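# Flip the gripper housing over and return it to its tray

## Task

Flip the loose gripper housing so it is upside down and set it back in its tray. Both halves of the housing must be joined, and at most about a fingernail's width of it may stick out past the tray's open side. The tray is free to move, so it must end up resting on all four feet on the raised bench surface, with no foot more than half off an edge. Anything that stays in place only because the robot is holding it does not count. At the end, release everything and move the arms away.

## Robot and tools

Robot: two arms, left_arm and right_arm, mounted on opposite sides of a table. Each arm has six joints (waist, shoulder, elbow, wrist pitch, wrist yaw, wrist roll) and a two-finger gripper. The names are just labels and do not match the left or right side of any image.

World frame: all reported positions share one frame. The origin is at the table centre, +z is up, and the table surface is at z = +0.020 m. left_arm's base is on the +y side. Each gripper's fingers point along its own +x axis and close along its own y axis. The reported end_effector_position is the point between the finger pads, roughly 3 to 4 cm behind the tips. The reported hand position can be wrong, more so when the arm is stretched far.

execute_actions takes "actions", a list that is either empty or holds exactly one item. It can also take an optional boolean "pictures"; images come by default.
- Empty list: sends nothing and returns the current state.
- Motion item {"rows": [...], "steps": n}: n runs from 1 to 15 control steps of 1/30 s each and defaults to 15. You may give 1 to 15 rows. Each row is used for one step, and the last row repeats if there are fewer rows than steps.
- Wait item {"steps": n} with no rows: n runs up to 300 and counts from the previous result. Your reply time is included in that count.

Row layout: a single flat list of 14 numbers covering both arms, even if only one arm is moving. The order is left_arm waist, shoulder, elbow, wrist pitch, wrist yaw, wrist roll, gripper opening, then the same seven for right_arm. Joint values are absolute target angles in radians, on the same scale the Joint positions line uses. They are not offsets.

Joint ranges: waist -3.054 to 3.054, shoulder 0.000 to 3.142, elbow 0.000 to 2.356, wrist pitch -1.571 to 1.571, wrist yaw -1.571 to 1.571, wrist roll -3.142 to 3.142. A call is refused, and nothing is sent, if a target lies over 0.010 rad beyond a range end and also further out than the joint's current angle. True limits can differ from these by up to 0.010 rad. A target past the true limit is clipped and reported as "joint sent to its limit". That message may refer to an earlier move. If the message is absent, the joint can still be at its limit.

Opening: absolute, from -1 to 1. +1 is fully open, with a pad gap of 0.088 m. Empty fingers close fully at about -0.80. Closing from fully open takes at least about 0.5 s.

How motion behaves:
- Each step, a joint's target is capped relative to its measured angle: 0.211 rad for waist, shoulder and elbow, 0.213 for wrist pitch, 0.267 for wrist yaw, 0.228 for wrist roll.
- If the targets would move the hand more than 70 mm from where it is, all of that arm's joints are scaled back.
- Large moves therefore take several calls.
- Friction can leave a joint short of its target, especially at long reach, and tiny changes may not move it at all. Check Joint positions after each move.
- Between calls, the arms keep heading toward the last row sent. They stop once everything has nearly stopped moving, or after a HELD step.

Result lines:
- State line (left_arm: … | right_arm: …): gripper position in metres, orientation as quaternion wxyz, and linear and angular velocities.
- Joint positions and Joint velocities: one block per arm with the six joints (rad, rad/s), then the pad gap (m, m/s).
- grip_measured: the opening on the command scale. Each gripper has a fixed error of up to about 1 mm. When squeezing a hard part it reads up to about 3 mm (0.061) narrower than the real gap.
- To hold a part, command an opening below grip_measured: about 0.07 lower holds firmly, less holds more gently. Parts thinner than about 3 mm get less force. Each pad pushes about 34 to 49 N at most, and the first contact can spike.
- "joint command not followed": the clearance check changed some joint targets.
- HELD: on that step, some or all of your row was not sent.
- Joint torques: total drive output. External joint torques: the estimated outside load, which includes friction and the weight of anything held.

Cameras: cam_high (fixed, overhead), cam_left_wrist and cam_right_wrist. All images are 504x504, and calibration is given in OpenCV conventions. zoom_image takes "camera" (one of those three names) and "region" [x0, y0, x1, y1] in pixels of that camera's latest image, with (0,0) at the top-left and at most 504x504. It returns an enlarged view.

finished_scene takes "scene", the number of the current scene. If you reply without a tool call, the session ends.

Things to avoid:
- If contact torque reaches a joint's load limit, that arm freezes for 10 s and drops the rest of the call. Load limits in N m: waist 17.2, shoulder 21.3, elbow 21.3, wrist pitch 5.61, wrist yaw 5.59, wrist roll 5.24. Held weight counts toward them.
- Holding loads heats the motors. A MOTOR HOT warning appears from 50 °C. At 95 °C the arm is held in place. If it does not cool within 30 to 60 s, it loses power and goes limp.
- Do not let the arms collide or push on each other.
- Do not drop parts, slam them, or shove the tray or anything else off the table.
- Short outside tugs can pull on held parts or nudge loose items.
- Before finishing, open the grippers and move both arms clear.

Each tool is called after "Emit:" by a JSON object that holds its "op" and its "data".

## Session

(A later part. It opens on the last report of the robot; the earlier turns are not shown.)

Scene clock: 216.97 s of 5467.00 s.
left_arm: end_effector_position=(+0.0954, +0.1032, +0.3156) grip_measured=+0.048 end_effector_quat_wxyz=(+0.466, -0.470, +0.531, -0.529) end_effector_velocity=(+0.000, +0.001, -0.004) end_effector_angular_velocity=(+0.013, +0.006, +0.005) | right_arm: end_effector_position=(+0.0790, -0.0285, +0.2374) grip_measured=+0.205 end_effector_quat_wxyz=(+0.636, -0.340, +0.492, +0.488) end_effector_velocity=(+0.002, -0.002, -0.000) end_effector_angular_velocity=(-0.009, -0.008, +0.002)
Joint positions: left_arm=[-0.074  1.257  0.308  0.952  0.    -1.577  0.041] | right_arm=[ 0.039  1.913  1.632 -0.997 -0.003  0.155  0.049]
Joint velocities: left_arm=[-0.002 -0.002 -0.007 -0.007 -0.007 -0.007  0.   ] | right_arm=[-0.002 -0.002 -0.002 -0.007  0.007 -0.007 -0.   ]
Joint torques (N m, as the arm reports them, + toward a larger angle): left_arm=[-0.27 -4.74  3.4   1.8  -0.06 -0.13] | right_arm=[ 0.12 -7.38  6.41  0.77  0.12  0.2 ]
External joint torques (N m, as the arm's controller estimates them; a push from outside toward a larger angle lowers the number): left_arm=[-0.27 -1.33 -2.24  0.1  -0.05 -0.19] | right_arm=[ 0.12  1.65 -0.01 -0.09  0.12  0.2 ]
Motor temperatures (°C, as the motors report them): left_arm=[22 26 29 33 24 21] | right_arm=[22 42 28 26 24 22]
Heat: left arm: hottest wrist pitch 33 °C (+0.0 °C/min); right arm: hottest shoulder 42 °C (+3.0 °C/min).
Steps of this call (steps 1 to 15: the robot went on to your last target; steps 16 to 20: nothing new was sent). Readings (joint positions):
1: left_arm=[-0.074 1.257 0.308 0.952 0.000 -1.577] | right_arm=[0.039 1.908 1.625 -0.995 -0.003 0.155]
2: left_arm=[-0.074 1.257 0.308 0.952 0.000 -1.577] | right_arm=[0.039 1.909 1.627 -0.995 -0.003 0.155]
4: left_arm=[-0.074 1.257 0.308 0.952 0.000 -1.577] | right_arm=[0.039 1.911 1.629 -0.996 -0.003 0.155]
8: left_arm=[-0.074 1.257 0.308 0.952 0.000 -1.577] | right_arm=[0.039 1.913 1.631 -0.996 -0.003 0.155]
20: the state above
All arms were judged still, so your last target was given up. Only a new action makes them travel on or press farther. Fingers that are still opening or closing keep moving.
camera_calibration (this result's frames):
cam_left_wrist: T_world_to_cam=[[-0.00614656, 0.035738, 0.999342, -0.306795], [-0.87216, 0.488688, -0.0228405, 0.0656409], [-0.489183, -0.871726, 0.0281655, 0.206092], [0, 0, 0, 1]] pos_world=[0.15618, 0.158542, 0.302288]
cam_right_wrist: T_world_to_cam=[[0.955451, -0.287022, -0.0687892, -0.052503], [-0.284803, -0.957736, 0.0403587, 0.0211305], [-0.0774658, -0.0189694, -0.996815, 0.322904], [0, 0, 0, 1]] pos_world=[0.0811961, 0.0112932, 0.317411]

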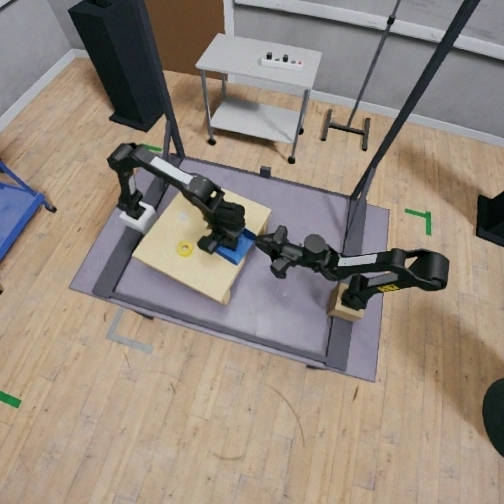

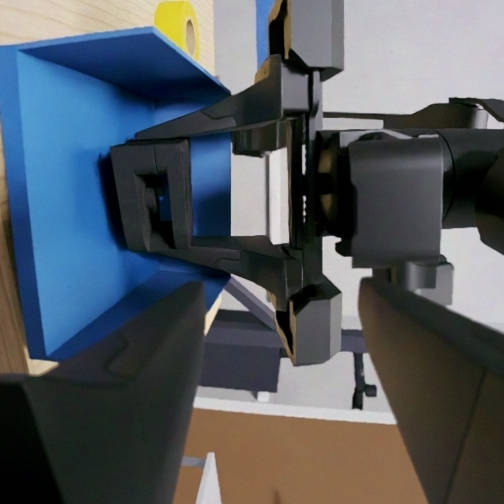

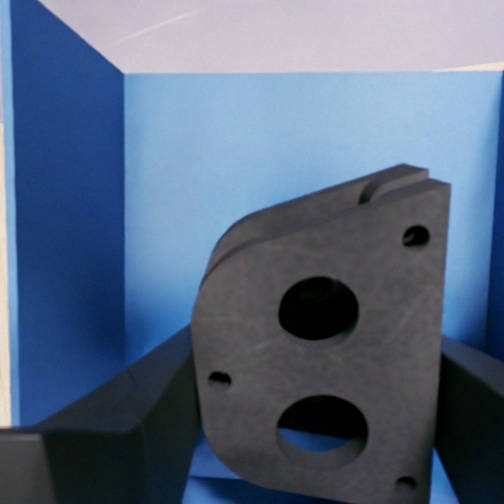

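Emit:
{"op": "execute_actions", "data": {"actions": [{"rows":[[-0.18,1.4,0.29,1.1,0,-1.583,-0.8,0.04,1.915,1.635,-0.998,0,0.16,0.4]],"steps":10}], "pictures": false}}

Emit:
{"op": "execute_actions", "data": {"actions": [{"rows":[[-0.18,1.59,0.29,1.15,0,-1.583,-0.8,0.04,1.915,2.1,-1.45,0,0.16,0.4]]}], "pictures": false}}

Emit:
{"op": "execute_actions", "data": {"actions": [{"steps":20}]}}

Scene clock: 223.23 s of 5467.00 s.
left_arm: end_effector_position=(+0.0609, +0.1012, +0.2974) grip_measured=-0.729 end_effector_quat_wxyz=(+0.442, -0.443, +0.554, -0.549) end_effector_velocity=(-0.018, +0.000, +0.001) end_effector_angular_velocity=(-0.031, +0.029, -0.044) | right_arm: end_effector_position=(+0.0790, -0.0284, +0.2375) grip_measured=+0.374 end_effector_quat_wxyz=(+0.636, -0.340, +0.492, +0.488) end_effector_velocity=(-0.000, -0.002, -0.002) end_effector_angular_velocity=(-0.011, +0.007, +0.007)
Joint positions: left_arm=[-0.17   1.385  0.296  1.086 -0.001 -1.577  0.003] | right_arm=[ 0.039  1.913  1.632 -0.997 -0.003  0.155  0.057]
Joint velocities: left_arm=[-0.051  0.056 -0.002  0.095 -0.007 -0.022 -0.029] | right_arm=[-0.002  0.002 -0.002 -0.007 -0.007 -0.007  0.009]
Joint torques (N m, as the arm reports them, + toward a larger angle): left_arm=[-0.24 -3.7   3.37  2.2   0.02 -0.1 ] | right_arm=[  0.14 -10.05   6.57   0.79   0.12   0.21]
External joint torques (N m, as the arm's controller estimates them; a push from outside toward a larger angle lowers the number): left_arm=[-0.28  0.12 -1.79  0.47  0.04 -0.16] | right_arm=[ 0.14 -1.03  0.18 -0.07  0.12  0.21]
Motor temperatures (°C, as the motors report them): left_arm=[22 26 28 32 24 21] | right_arm=[22 41 28 26 24 22]
Heat: left arm: hottest wrist pitch 32 °C (-1.0 °C/min); right arm: hottest shoulder 41 °C (+3.0 °C/min).
Steps of this call (steps 1 to 90: nothing new was sent; then 2.93 s passed at rest; steps 91 to 100: all 10 steps of this action). Readings (joint positions):
91: left_arm=[-0.082 1.271 0.307 0.973 -0.005 -1.577] | right_arm=[0.039 1.913 1.632 -0.997 -0.003 0.155]
92: left_arm=[-0.102 1.295 0.305 1.007 -0.005 -1.577] | right_arm=[0.039 1.913 1.632 -0.997 -0.003 0.155]
94: left_arm=[-0.139 1.339 0.304 1.038 -0.001 -1.577] | right_arm=[0.039 1.913 1.632 -0.997 -0.003 0.155]
98: left_arm=[-0.165 1.379 0.296 1.076 -0.001 -1.577] | right_arm=[0.039 1.913 1.632 -0.997 -0.003 0.155]
100: the state above

Scene clock: 223.73 s of 5467.00 s.
left_arm: end_effector_position=(+0.0567, +0.0940, +0.2413) grip_measured=-0.781 end_effector_quat_wxyz=(+0.478, -0.400, +0.586, -0.518) end_effector_velocity=(-0.000, +0.000, -0.005) end_effector_angular_velocity=(+0.011, -0.009, -0.006) | right_arm: end_effector_position=(+0.0764, -0.0456, +0.3475) grip_measured=+0.397 end_effector_quat_wxyz=(+0.638, -0.337, +0.488, +0.490) end_effector_velocity=(-0.003, -0.018, +0.022) end_effector_angular_velocity=(-0.035, +0.010, +0.007)
Joint positions: left_arm=[-0.177  1.581  0.29   1.145 -0.001 -1.577  0.001] | right_arm=[ 0.039  1.914  2.077 -1.429 -0.003  0.155  0.058]
Joint velocities: left_arm=[ 0.002  0.017 -0.002  0.007  0.007  0.007 -0.   ] | right_arm=[-0.002 -0.002  0.1   -0.139 -0.007 -0.007  0.   ]
Joint torques (N m, as the arm reports them, + toward a larger angle): left_arm=[-0.37 -4.05  3.16  2.23 -0.02 -0.12] | right_arm=[ 0.11 -9.71  6.18  0.67  0.13  0.2 ]
External joint torques (N m, as the arm's controller estimates them; a push from outside toward a larger angle lowers the number): left_arm=[-0.38  0.42 -1.21  0.51  0.   -0.17] | right_arm=[ 0.07 -1.7   0.4  -0.14  0.13  0.2 ]
Motor temperatures (°C, as the motors report them): left_arm=[22 26 28 33 24 21] | right_arm=[22 41 28 26 24 22]
Heat: left arm: hottest wrist pitch 33 °C (+0.0 °C/min); right arm: hottest shoulder 41 °C (+3.0 °C/min).
Steps of this call (steps 1 to 15: all 15 steps of this action). Readings (joint positions):
1: left_arm=[-0.172 1.407 0.296 1.102 -0.001 -1.577] | right_arm=[0.039 1.914 1.654 -1.030 -0.003 0.155]
2: left_arm=[-0.173 1.441 0.298 1.121 -0.001 -1.577] | right_arm=[0.039 1.920 1.690 -1.085 -0.003 0.155]
4: left_arm=[-0.175 1.508 0.299 1.122 -0.001 -1.577] | right_arm=[0.039 1.922 1.771 -1.171 -0.003 0.155]
8: left_arm=[-0.176 1.565 0.290 1.137 -0.001 -1.577] | right_arm=[0.039 1.920 1.959 -1.337 -0.003 0.155]
15: the state above

Scene clock: 224.40 s of 5467.00 s.
left_arm: end_effector_position=(+0.0566, +0.0940, +0.2404) grip_measured=-0.781 end_effector_quat_wxyz=(+0.479, -0.399, +0.586, -0.517) end_effector_velocity=(+0.000, +0.001, -0.002) end_effector_angular_velocity=(+0.009, +0.004, +0.006) | right_arm: end_effector_position=(+0.0761, -0.0476, +0.3509) grip_measured=+0.397 end_effector_quat_wxyz=(+0.638, -0.338, +0.489, +0.490) end_effector_velocity=(-0.001, -0.006, -0.003) end_effector_angular_velocity=(-0.026, +0.009, +0.007)
Joint positions: left_arm=[-0.177  1.585  0.29   1.146 -0.001 -1.577  0.001] | right_arm=[ 0.039  1.914  2.093 -1.447 -0.003  0.155  0.058]
Joint velocities: left_arm=[-0.002 -0.002 -0.002 -0.007 -0.007 -0.007 -0.   ] | right_arm=[-0.002 -0.002 -0.007 -0.022 -0.007 -0.007  0.   ]
Joint torques (N m, as the arm reports them, + toward a larger angle): left_arm=[-0.45 -4.25  3.17  2.21 -0.01 -0.13] | right_arm=[ 0.1  -9.8   6.4   0.72  0.11  0.19]
External joint torques (N m, as the arm's controller estimates them; a push from outside toward a larger angle lowers the number): left_arm=[-0.44  0.17 -1.14  0.5   0.   -0.18] | right_arm=[ 0.12 -1.35  0.58 -0.11  0.11  0.19]
Motor temperatures (°C, as the motors report them): left_arm=[22 26 28 33 24 21] | right_arm=[22 41 28 26 24 22]
Heat: left arm: hottest wrist pitch 33 °C (+0.0 °C/min); right arm: hottest shoulder 41 °C (+3.0 °C/min).
Steps of this call (steps 1 to 20: the robot went on to your last target). Readings (joint positions):
1: left_arm=[-0.177 1.582 0.290 1.145 -0.001 -1.577] | right_arm=[0.039 1.914 2.080 -1.434 -0.003 0.155]
2: left_arm=[-0.177 1.582 0.290 1.146 -0.001 -1.577] | right_arm=[0.039 1.914 2.081 -1.437 -0.003 0.155]
4: left_arm=[-0.177 1.583 0.290 1.146 -0.001 -1.577] | right_arm=[0.039 1.914 2.085 -1.441 -0.003 0.155]
8: left_arm=[-0.177 1.584 0.290 1.146 -0.001 -1.577] | right_arm=[0.039 1.914 2.091 -1.445 -0.003 0.155]
20: the state above
camera_calibration (this result's frames):
cam_left_wrist: T_world_to_cam=[[-0.0366248, -0.111077, 0.993137, -0.214471], [-0.817924, 0.574317, 0.0340708, 0.00973549], [-0.574159, -0.811063, -0.111887, 0.213992], [0, 0, 0, 1]] pos_world=[0.122973, 0.144147, 0.23661]
cam_right_wrist: T_world_to_cam=[[0.95555, -0.286367, -0.0701347, -0.0469282], [-0.284853, -0.958072, 0.0309204, 0.000760734], [-0.0760487, -0.00956785, -0.997058, 0.435876], [0, 0, 0, 1]] pos_world=[0.0782067, -0.00853946, 0.431279]

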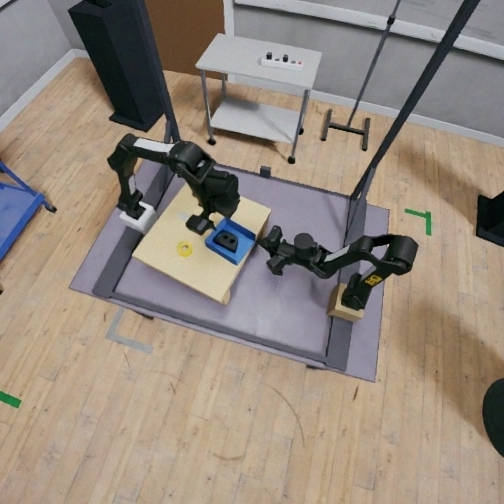

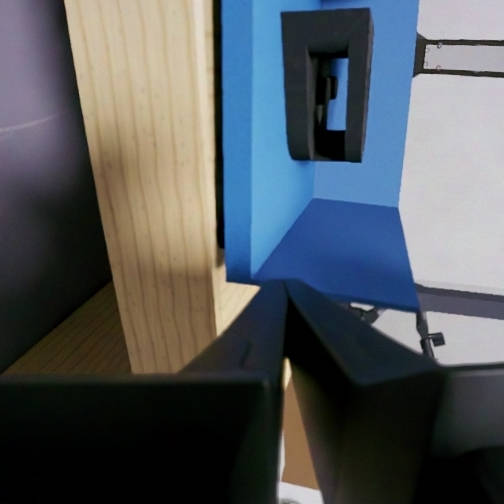

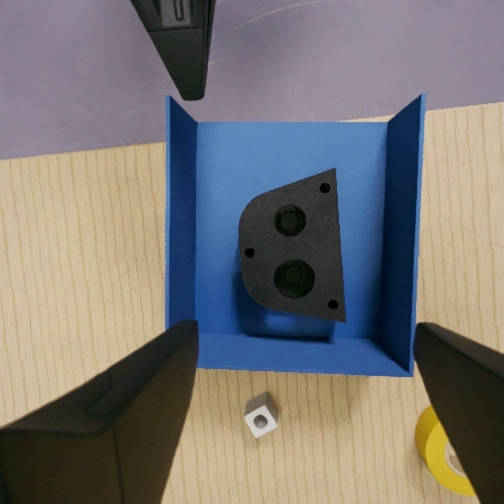

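Emit:
{"op": "execute_actions", "data": {"actions": [{"rows":[[-0.187,1.62,0.33,1.145,0,-1.583,-0.8,0.04,1.915,2.1,-1.45,0,0.16,0.4],[-0.187,1.62,0.33,1.145,0,-1.583,-0.8,0.04,1.915,2.1,-1.45,0,0.16,0.4],[-0.187,1.62,0.33,1.145,0,-1.583,-0.8,0.04,1.915,2.1,-1.45,0,0.16,0.4],[-0.187,1.62,0.33,1.145,0,-1.583,-0.8,0.04,1.915,2.1,-1.45,0,0.16,0.4],[-0.187,1.62,0.33,1.145,0,-1.583,-0.8,0.04,1.915,2.1,-1.45,0,0.16,0.4],[-0.187,1.645,0.36,1.145,0,-1.583,-0.8,0.04,1.915,2.1,-1.45,0,0.16,0.4],[-0.187,1.645,0.36,1.145,0,-1.583,-0.8,0.04,1.915,2.1,-1.45,0,0.16,0.4],[-0.187,1.645,0.36,1.145,0,-1.583,-0.8,0.04,1.915,2.1,-1.45,0,0.16,0.4],[-0.187,1.645,0.36,1.145,0,-1.583,-0.8,0.04,1.915,2.1,-1.45,0,0.16,0.4],[-0.187,1.645,0.36,1.145,0,-1.583,-0.8,0.04,1.915,2.1,-1.45,0,0.16,0.4],[-0.187,1.67,0.385,1.14,0,-1.583,-0.8,0.04,1.915,2.1,-1.45,0,0.16,0.4]]}], "pictures": false}}

Emit:
{"op": "execute_actions", "data": {"actions": [{"steps":15}]}}

Scene clock: 234.47 s of 5467.00 s.
left_arm: end_effector_position=(+0.0495, +0.0756, +0.2403) grip_measured=-0.781 end_effector_quat_wxyz=(+0.476, -0.398, +0.587, -0.520) end_effector_velocity=(-0.009, -0.021, +0.000) end_effector_angular_velocity=(+0.003, +0.023, -0.011) | right_arm: end_effector_position=(+0.0761, -0.0477, +0.3509) grip_measured=+0.397 end_effector_quat_wxyz=(+0.638, -0.338, +0.489, +0.490) end_effector_velocity=(+0.002, -0.002, -0.000) end_effector_angular_velocity=(-0.007, +0.006, +0.002)
Joint positions: left_arm=[-0.185  1.655  0.365  1.144 -0.001 -1.577  0.001] | right_arm=[ 0.039  1.914  2.093 -1.447 -0.003  0.155  0.058]
Joint velocities: left_arm=[-0.007  0.076  0.085 -0.007  0.007 -0.022 -0.   ] | right_arm=[-0.007 -0.002 -0.002 -0.007 -0.007 -0.007 -0.   ]
Joint torques (N m, as the arm reports them, + toward a larger angle): left_arm=[-0.41 -4.97  4.05  1.73 -0.01 -0.13] | right_arm=[ 0.15 -9.77  6.43  0.69  0.12  0.18]
External joint torques (N m, as the arm's controller estimates them; a push from outside toward a larger angle lowers the number): left_arm=[-0.39  0.05 -0.24  0.01  0.   -0.18] | right_arm=[ 0.2  -1.29  0.56 -0.17  0.12  0.18]
Motor temperatures (°C, as the motors report them): left_arm=[22 26 28 33 24 21] | right_arm=[22 41 28 26 24 22]
Heat: left arm: hottest wrist pitch 33 °C (+0.0 °C/min); right arm: hottest shoulder 41 °C (+2.0 °C/min).
Steps of this call (steps 1 to 15: the robot went on to your last target; steps 16 to 90: nothing new was sent; then 6.57 s passed at rest; steps 91 to 105: all 15 steps of this action). Readings (joint positions):
91: left_arm=[-0.178 1.588 0.292 1.147 -0.001 -1.577] | right_arm=[0.039 1.914 2.093 -1.447 -0.003 0.155]
92: left_arm=[-0.179 1.593 0.296 1.147 -0.001 -1.577] | right_arm=[0.039 1.914 2.093 -1.447 -0.003 0.155]
94: left_arm=[-0.181 1.604 0.306 1.147 -0.001 -1.577] | right_arm=[0.039 1.914 2.093 -1.447 -0.003 0.155]
98: left_arm=[-0.183 1.624 0.329 1.147 -0.001 -1.577] | right_arm=[0.039 1.914 2.093 -1.447 -0.003 0.155]
105: the state above

Scene clock: 234.97 s of 5467.00 s.
left_arm: end_effector_position=(+0.0489, +0.0734, +0.2398) grip_measured=-0.781 end_effector_quat_wxyz=(+0.477, -0.397, +0.588, -0.519) end_effector_velocity=(+0.002, -0.001, +0.003) end_effector_angular_velocity=(-0.010, +0.009, +0.011) | right_arm: end_effector_position=(+0.0761, -0.0477, +0.3509) grip_measured=+0.397 end_effector_quat_wxyz=(+0.638, -0.338, +0.489, +0.490) end_effector_velocity=(-0.001, -0.005, -0.001) end_effector_angular_velocity=(-0.022, +0.004, +0.021)
Joint positions: left_arm=[-0.185  1.664  0.374  1.142 -0.001 -1.577  0.001] | right_arm=[ 0.039  1.914  2.093 -1.447 -0.003  0.155  0.058]
Joint velocities: left_arm=[ 0.002 -0.002  0.002  0.007 -0.007 -0.007  0.   ] | right_arm=[-0.002 -0.002 -0.002 -0.022 -0.007 -0.022 -0.   ]
Joint torques (N m, as the arm reports them, + toward a larger angle): left_arm=[-0.36 -4.69  4.16  1.76 -0.03 -0.12] | right_arm=[ 0.1  -9.77  6.42  0.7   0.12  0.19]
External joint torques (N m, as the arm's controller estimates them; a push from outside toward a larger angle lowers the number): left_arm=[-0.38  0.34 -0.19  0.05 -0.01 -0.18] | right_arm=[ 0.12 -1.25  0.54 -0.15  0.12  0.19]
Motor temperatures (°C, as the motors report them): left_arm=[22 26 28 33 24 21] | right_arm=[22 41 29 26 24 22]
Heat: left arm: hottest wrist pitch 33 °C (+0.0 °C/min); right arm: hottest shoulder 41 °C (+2.0 °C/min).
Steps of this call (steps 1 to 15: the robot went on to your last target). Readings (joint positions):
1: left_arm=[-0.185 1.657 0.367 1.143 -0.001 -1.577] | right_arm=[0.039 1.914 2.093 -1.447 -0.003 0.155]
2: left_arm=[-0.185 1.659 0.369 1.143 -0.001 -1.577] | right_arm=[0.039 1.914 2.093 -1.447 -0.003 0.155]
4: left_arm=[-0.185 1.661 0.371 1.143 -0.001 -1.577] | right_arm=[0.039 1.914 2.093 -1.447 -0.003 0.155]
8: left_arm=[-0.185 1.663 0.373 1.142 -0.001 -1.577] | right_arm=[0.039 1.914 2.093 -1.447 -0.003 0.155]
15: the state above
All arms were judged still, so your last target was given up. Only a new action makes them travel on or press farther. Fingers that are still opening or closing keep moving.
camera_calibration (this result's frames):
cam_left_wrist: T_world_to_cam=[[-0.037429, -0.110809, 0.993137, -0.21643], [-0.81374, 0.58023, 0.0340708, 0.014701], [-0.580023, -0.80688, -0.111887, 0.19278], [0, 0, 0, 1]] pos_world=[0.115679, 0.123038, 0.236014]
cam_right_wrist: T_world_to_cam=[[0.955546, -0.286393, -0.070081, -0.046961], [-0.284852, -0.958061, 0.031298, 0.000550766], [-0.0761054, -0.00994396, -0.99705, 0.435833], [0, 0, 0, 1]] pos_world=[0.0781995, -0.00858774, 0.431239]

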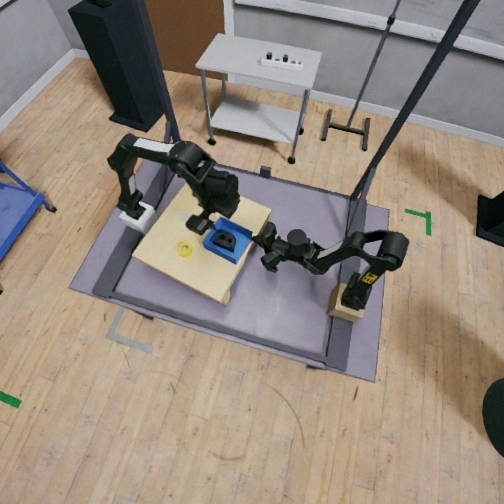

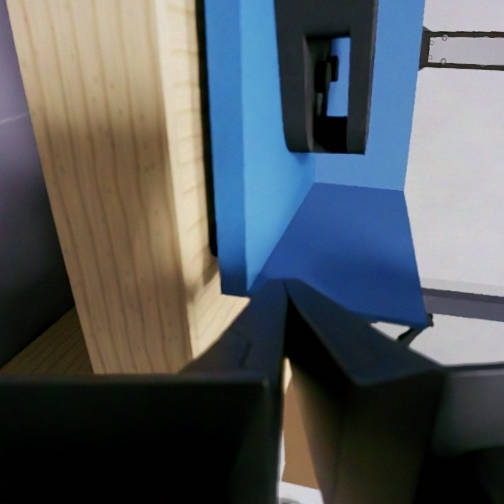

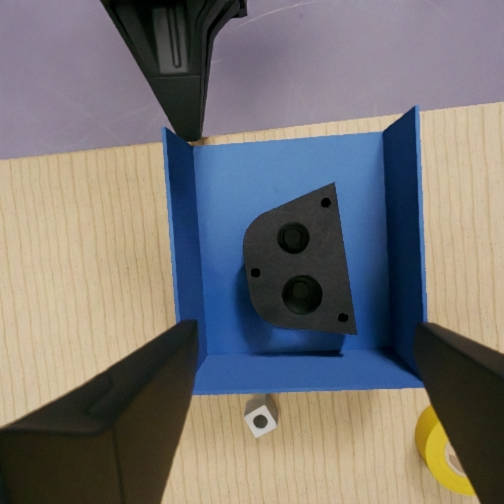

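Emit:
{"op": "execute_actions", "data": {"actions": [{"rows":[[-0.187,1.3,0.2,1.0,0,-1.583,-0.8,0.04,1.6,1.9,-1.45,0,0.16,0.4]]}], "pictures": false}}

Emit:
{"op": "finished_scene", "data": {"scene": 1}}

Scene clock: 238.93 s of 5467.00 s.
left_arm: end_effector_position=(+0.0610, +0.1236, +0.2693) grip_measured=-0.781 end_effector_quat_wxyz=(+0.464, -0.411, +0.578, -0.530) end_effector_velocity=(+0.001, +0.012, +0.002) end_effector_angular_velocity=(-0.005, +0.010, -0.009) | right_arm: end_effector_position=(+0.0656, -0.1175, +0.4089) grip_measured=+0.397 end_effector_quat_wxyz=(+0.664, -0.298, +0.448, +0.519) end_effector_velocity=(-0.005, -0.014, -0.050) end_effector_angular_velocity=(-0.174, +0.043, +0.014)
Joint positions: left_arm=[-0.185  1.317  0.211  1.005 -0.001 -1.577  0.001] | right_arm=[ 0.039  1.597  1.918 -1.451 -0.003  0.155  0.058]
Joint velocities: left_arm=[-0.002 -0.071 -0.042 -0.022  0.007 -0.007 -0.   ] | right_arm=[-0.002 -0.002 -0.159 -0.022 -0.022 -0.007 -0.   ]
Joint torques (N m, as the arm reports them, + toward a larger angle): left_arm=[-0.33 -4.85  3.08  1.82 -0.01 -0.13] | right_arm=[ 0.1  -6.38  4.7   1.27  0.1   0.19]
External joint torques (N m, as the arm's controller estimates them; a push from outside toward a larger angle lowers the number): left_arm=[-0.31 -1.53 -2.19  0.08  0.   -0.19] | right_arm=[ 0.09 -0.58 -1.1   0.25  0.11  0.19]
Motor temperatures (°C, as the motors report them): left_arm=[22 26 28 33 24 21] | right_arm=[22 41 29 26 24 22]
Heat: left arm: hottest wrist pitch 33 °C (+0.0 °C/min); right arm: hottest shoulder 41 °C (+2.0 °C/min).
Steps of this call (steps 1 to 90: nothing new was sent; then 0.47 s passed at rest; steps 91 to 105: all 15 steps of this action). Readings (joint positions):
91: left_arm=[-0.185 1.644 0.361 1.122 -0.001 -1.577] | right_arm=[0.039 1.898 2.074 -1.436 -0.003 0.155]
92: left_arm=[-0.185 1.605 0.335 1.092 -0.001 -1.577] | right_arm=[0.039 1.869 2.034 -1.439 -0.003 0.155]
94: left_arm=[-0.185 1.512 0.272 1.051 -0.001 -1.577] | right_arm=[0.039 1.803 1.971 -1.456 -0.003 0.155]
98: left_arm=[-0.185 1.374 0.227 1.024 -0.001 -1.577] | right_arm=[0.039 1.667 1.935 -1.452 -0.003 0.155]
105: the state above

The scene is finished: the task was done.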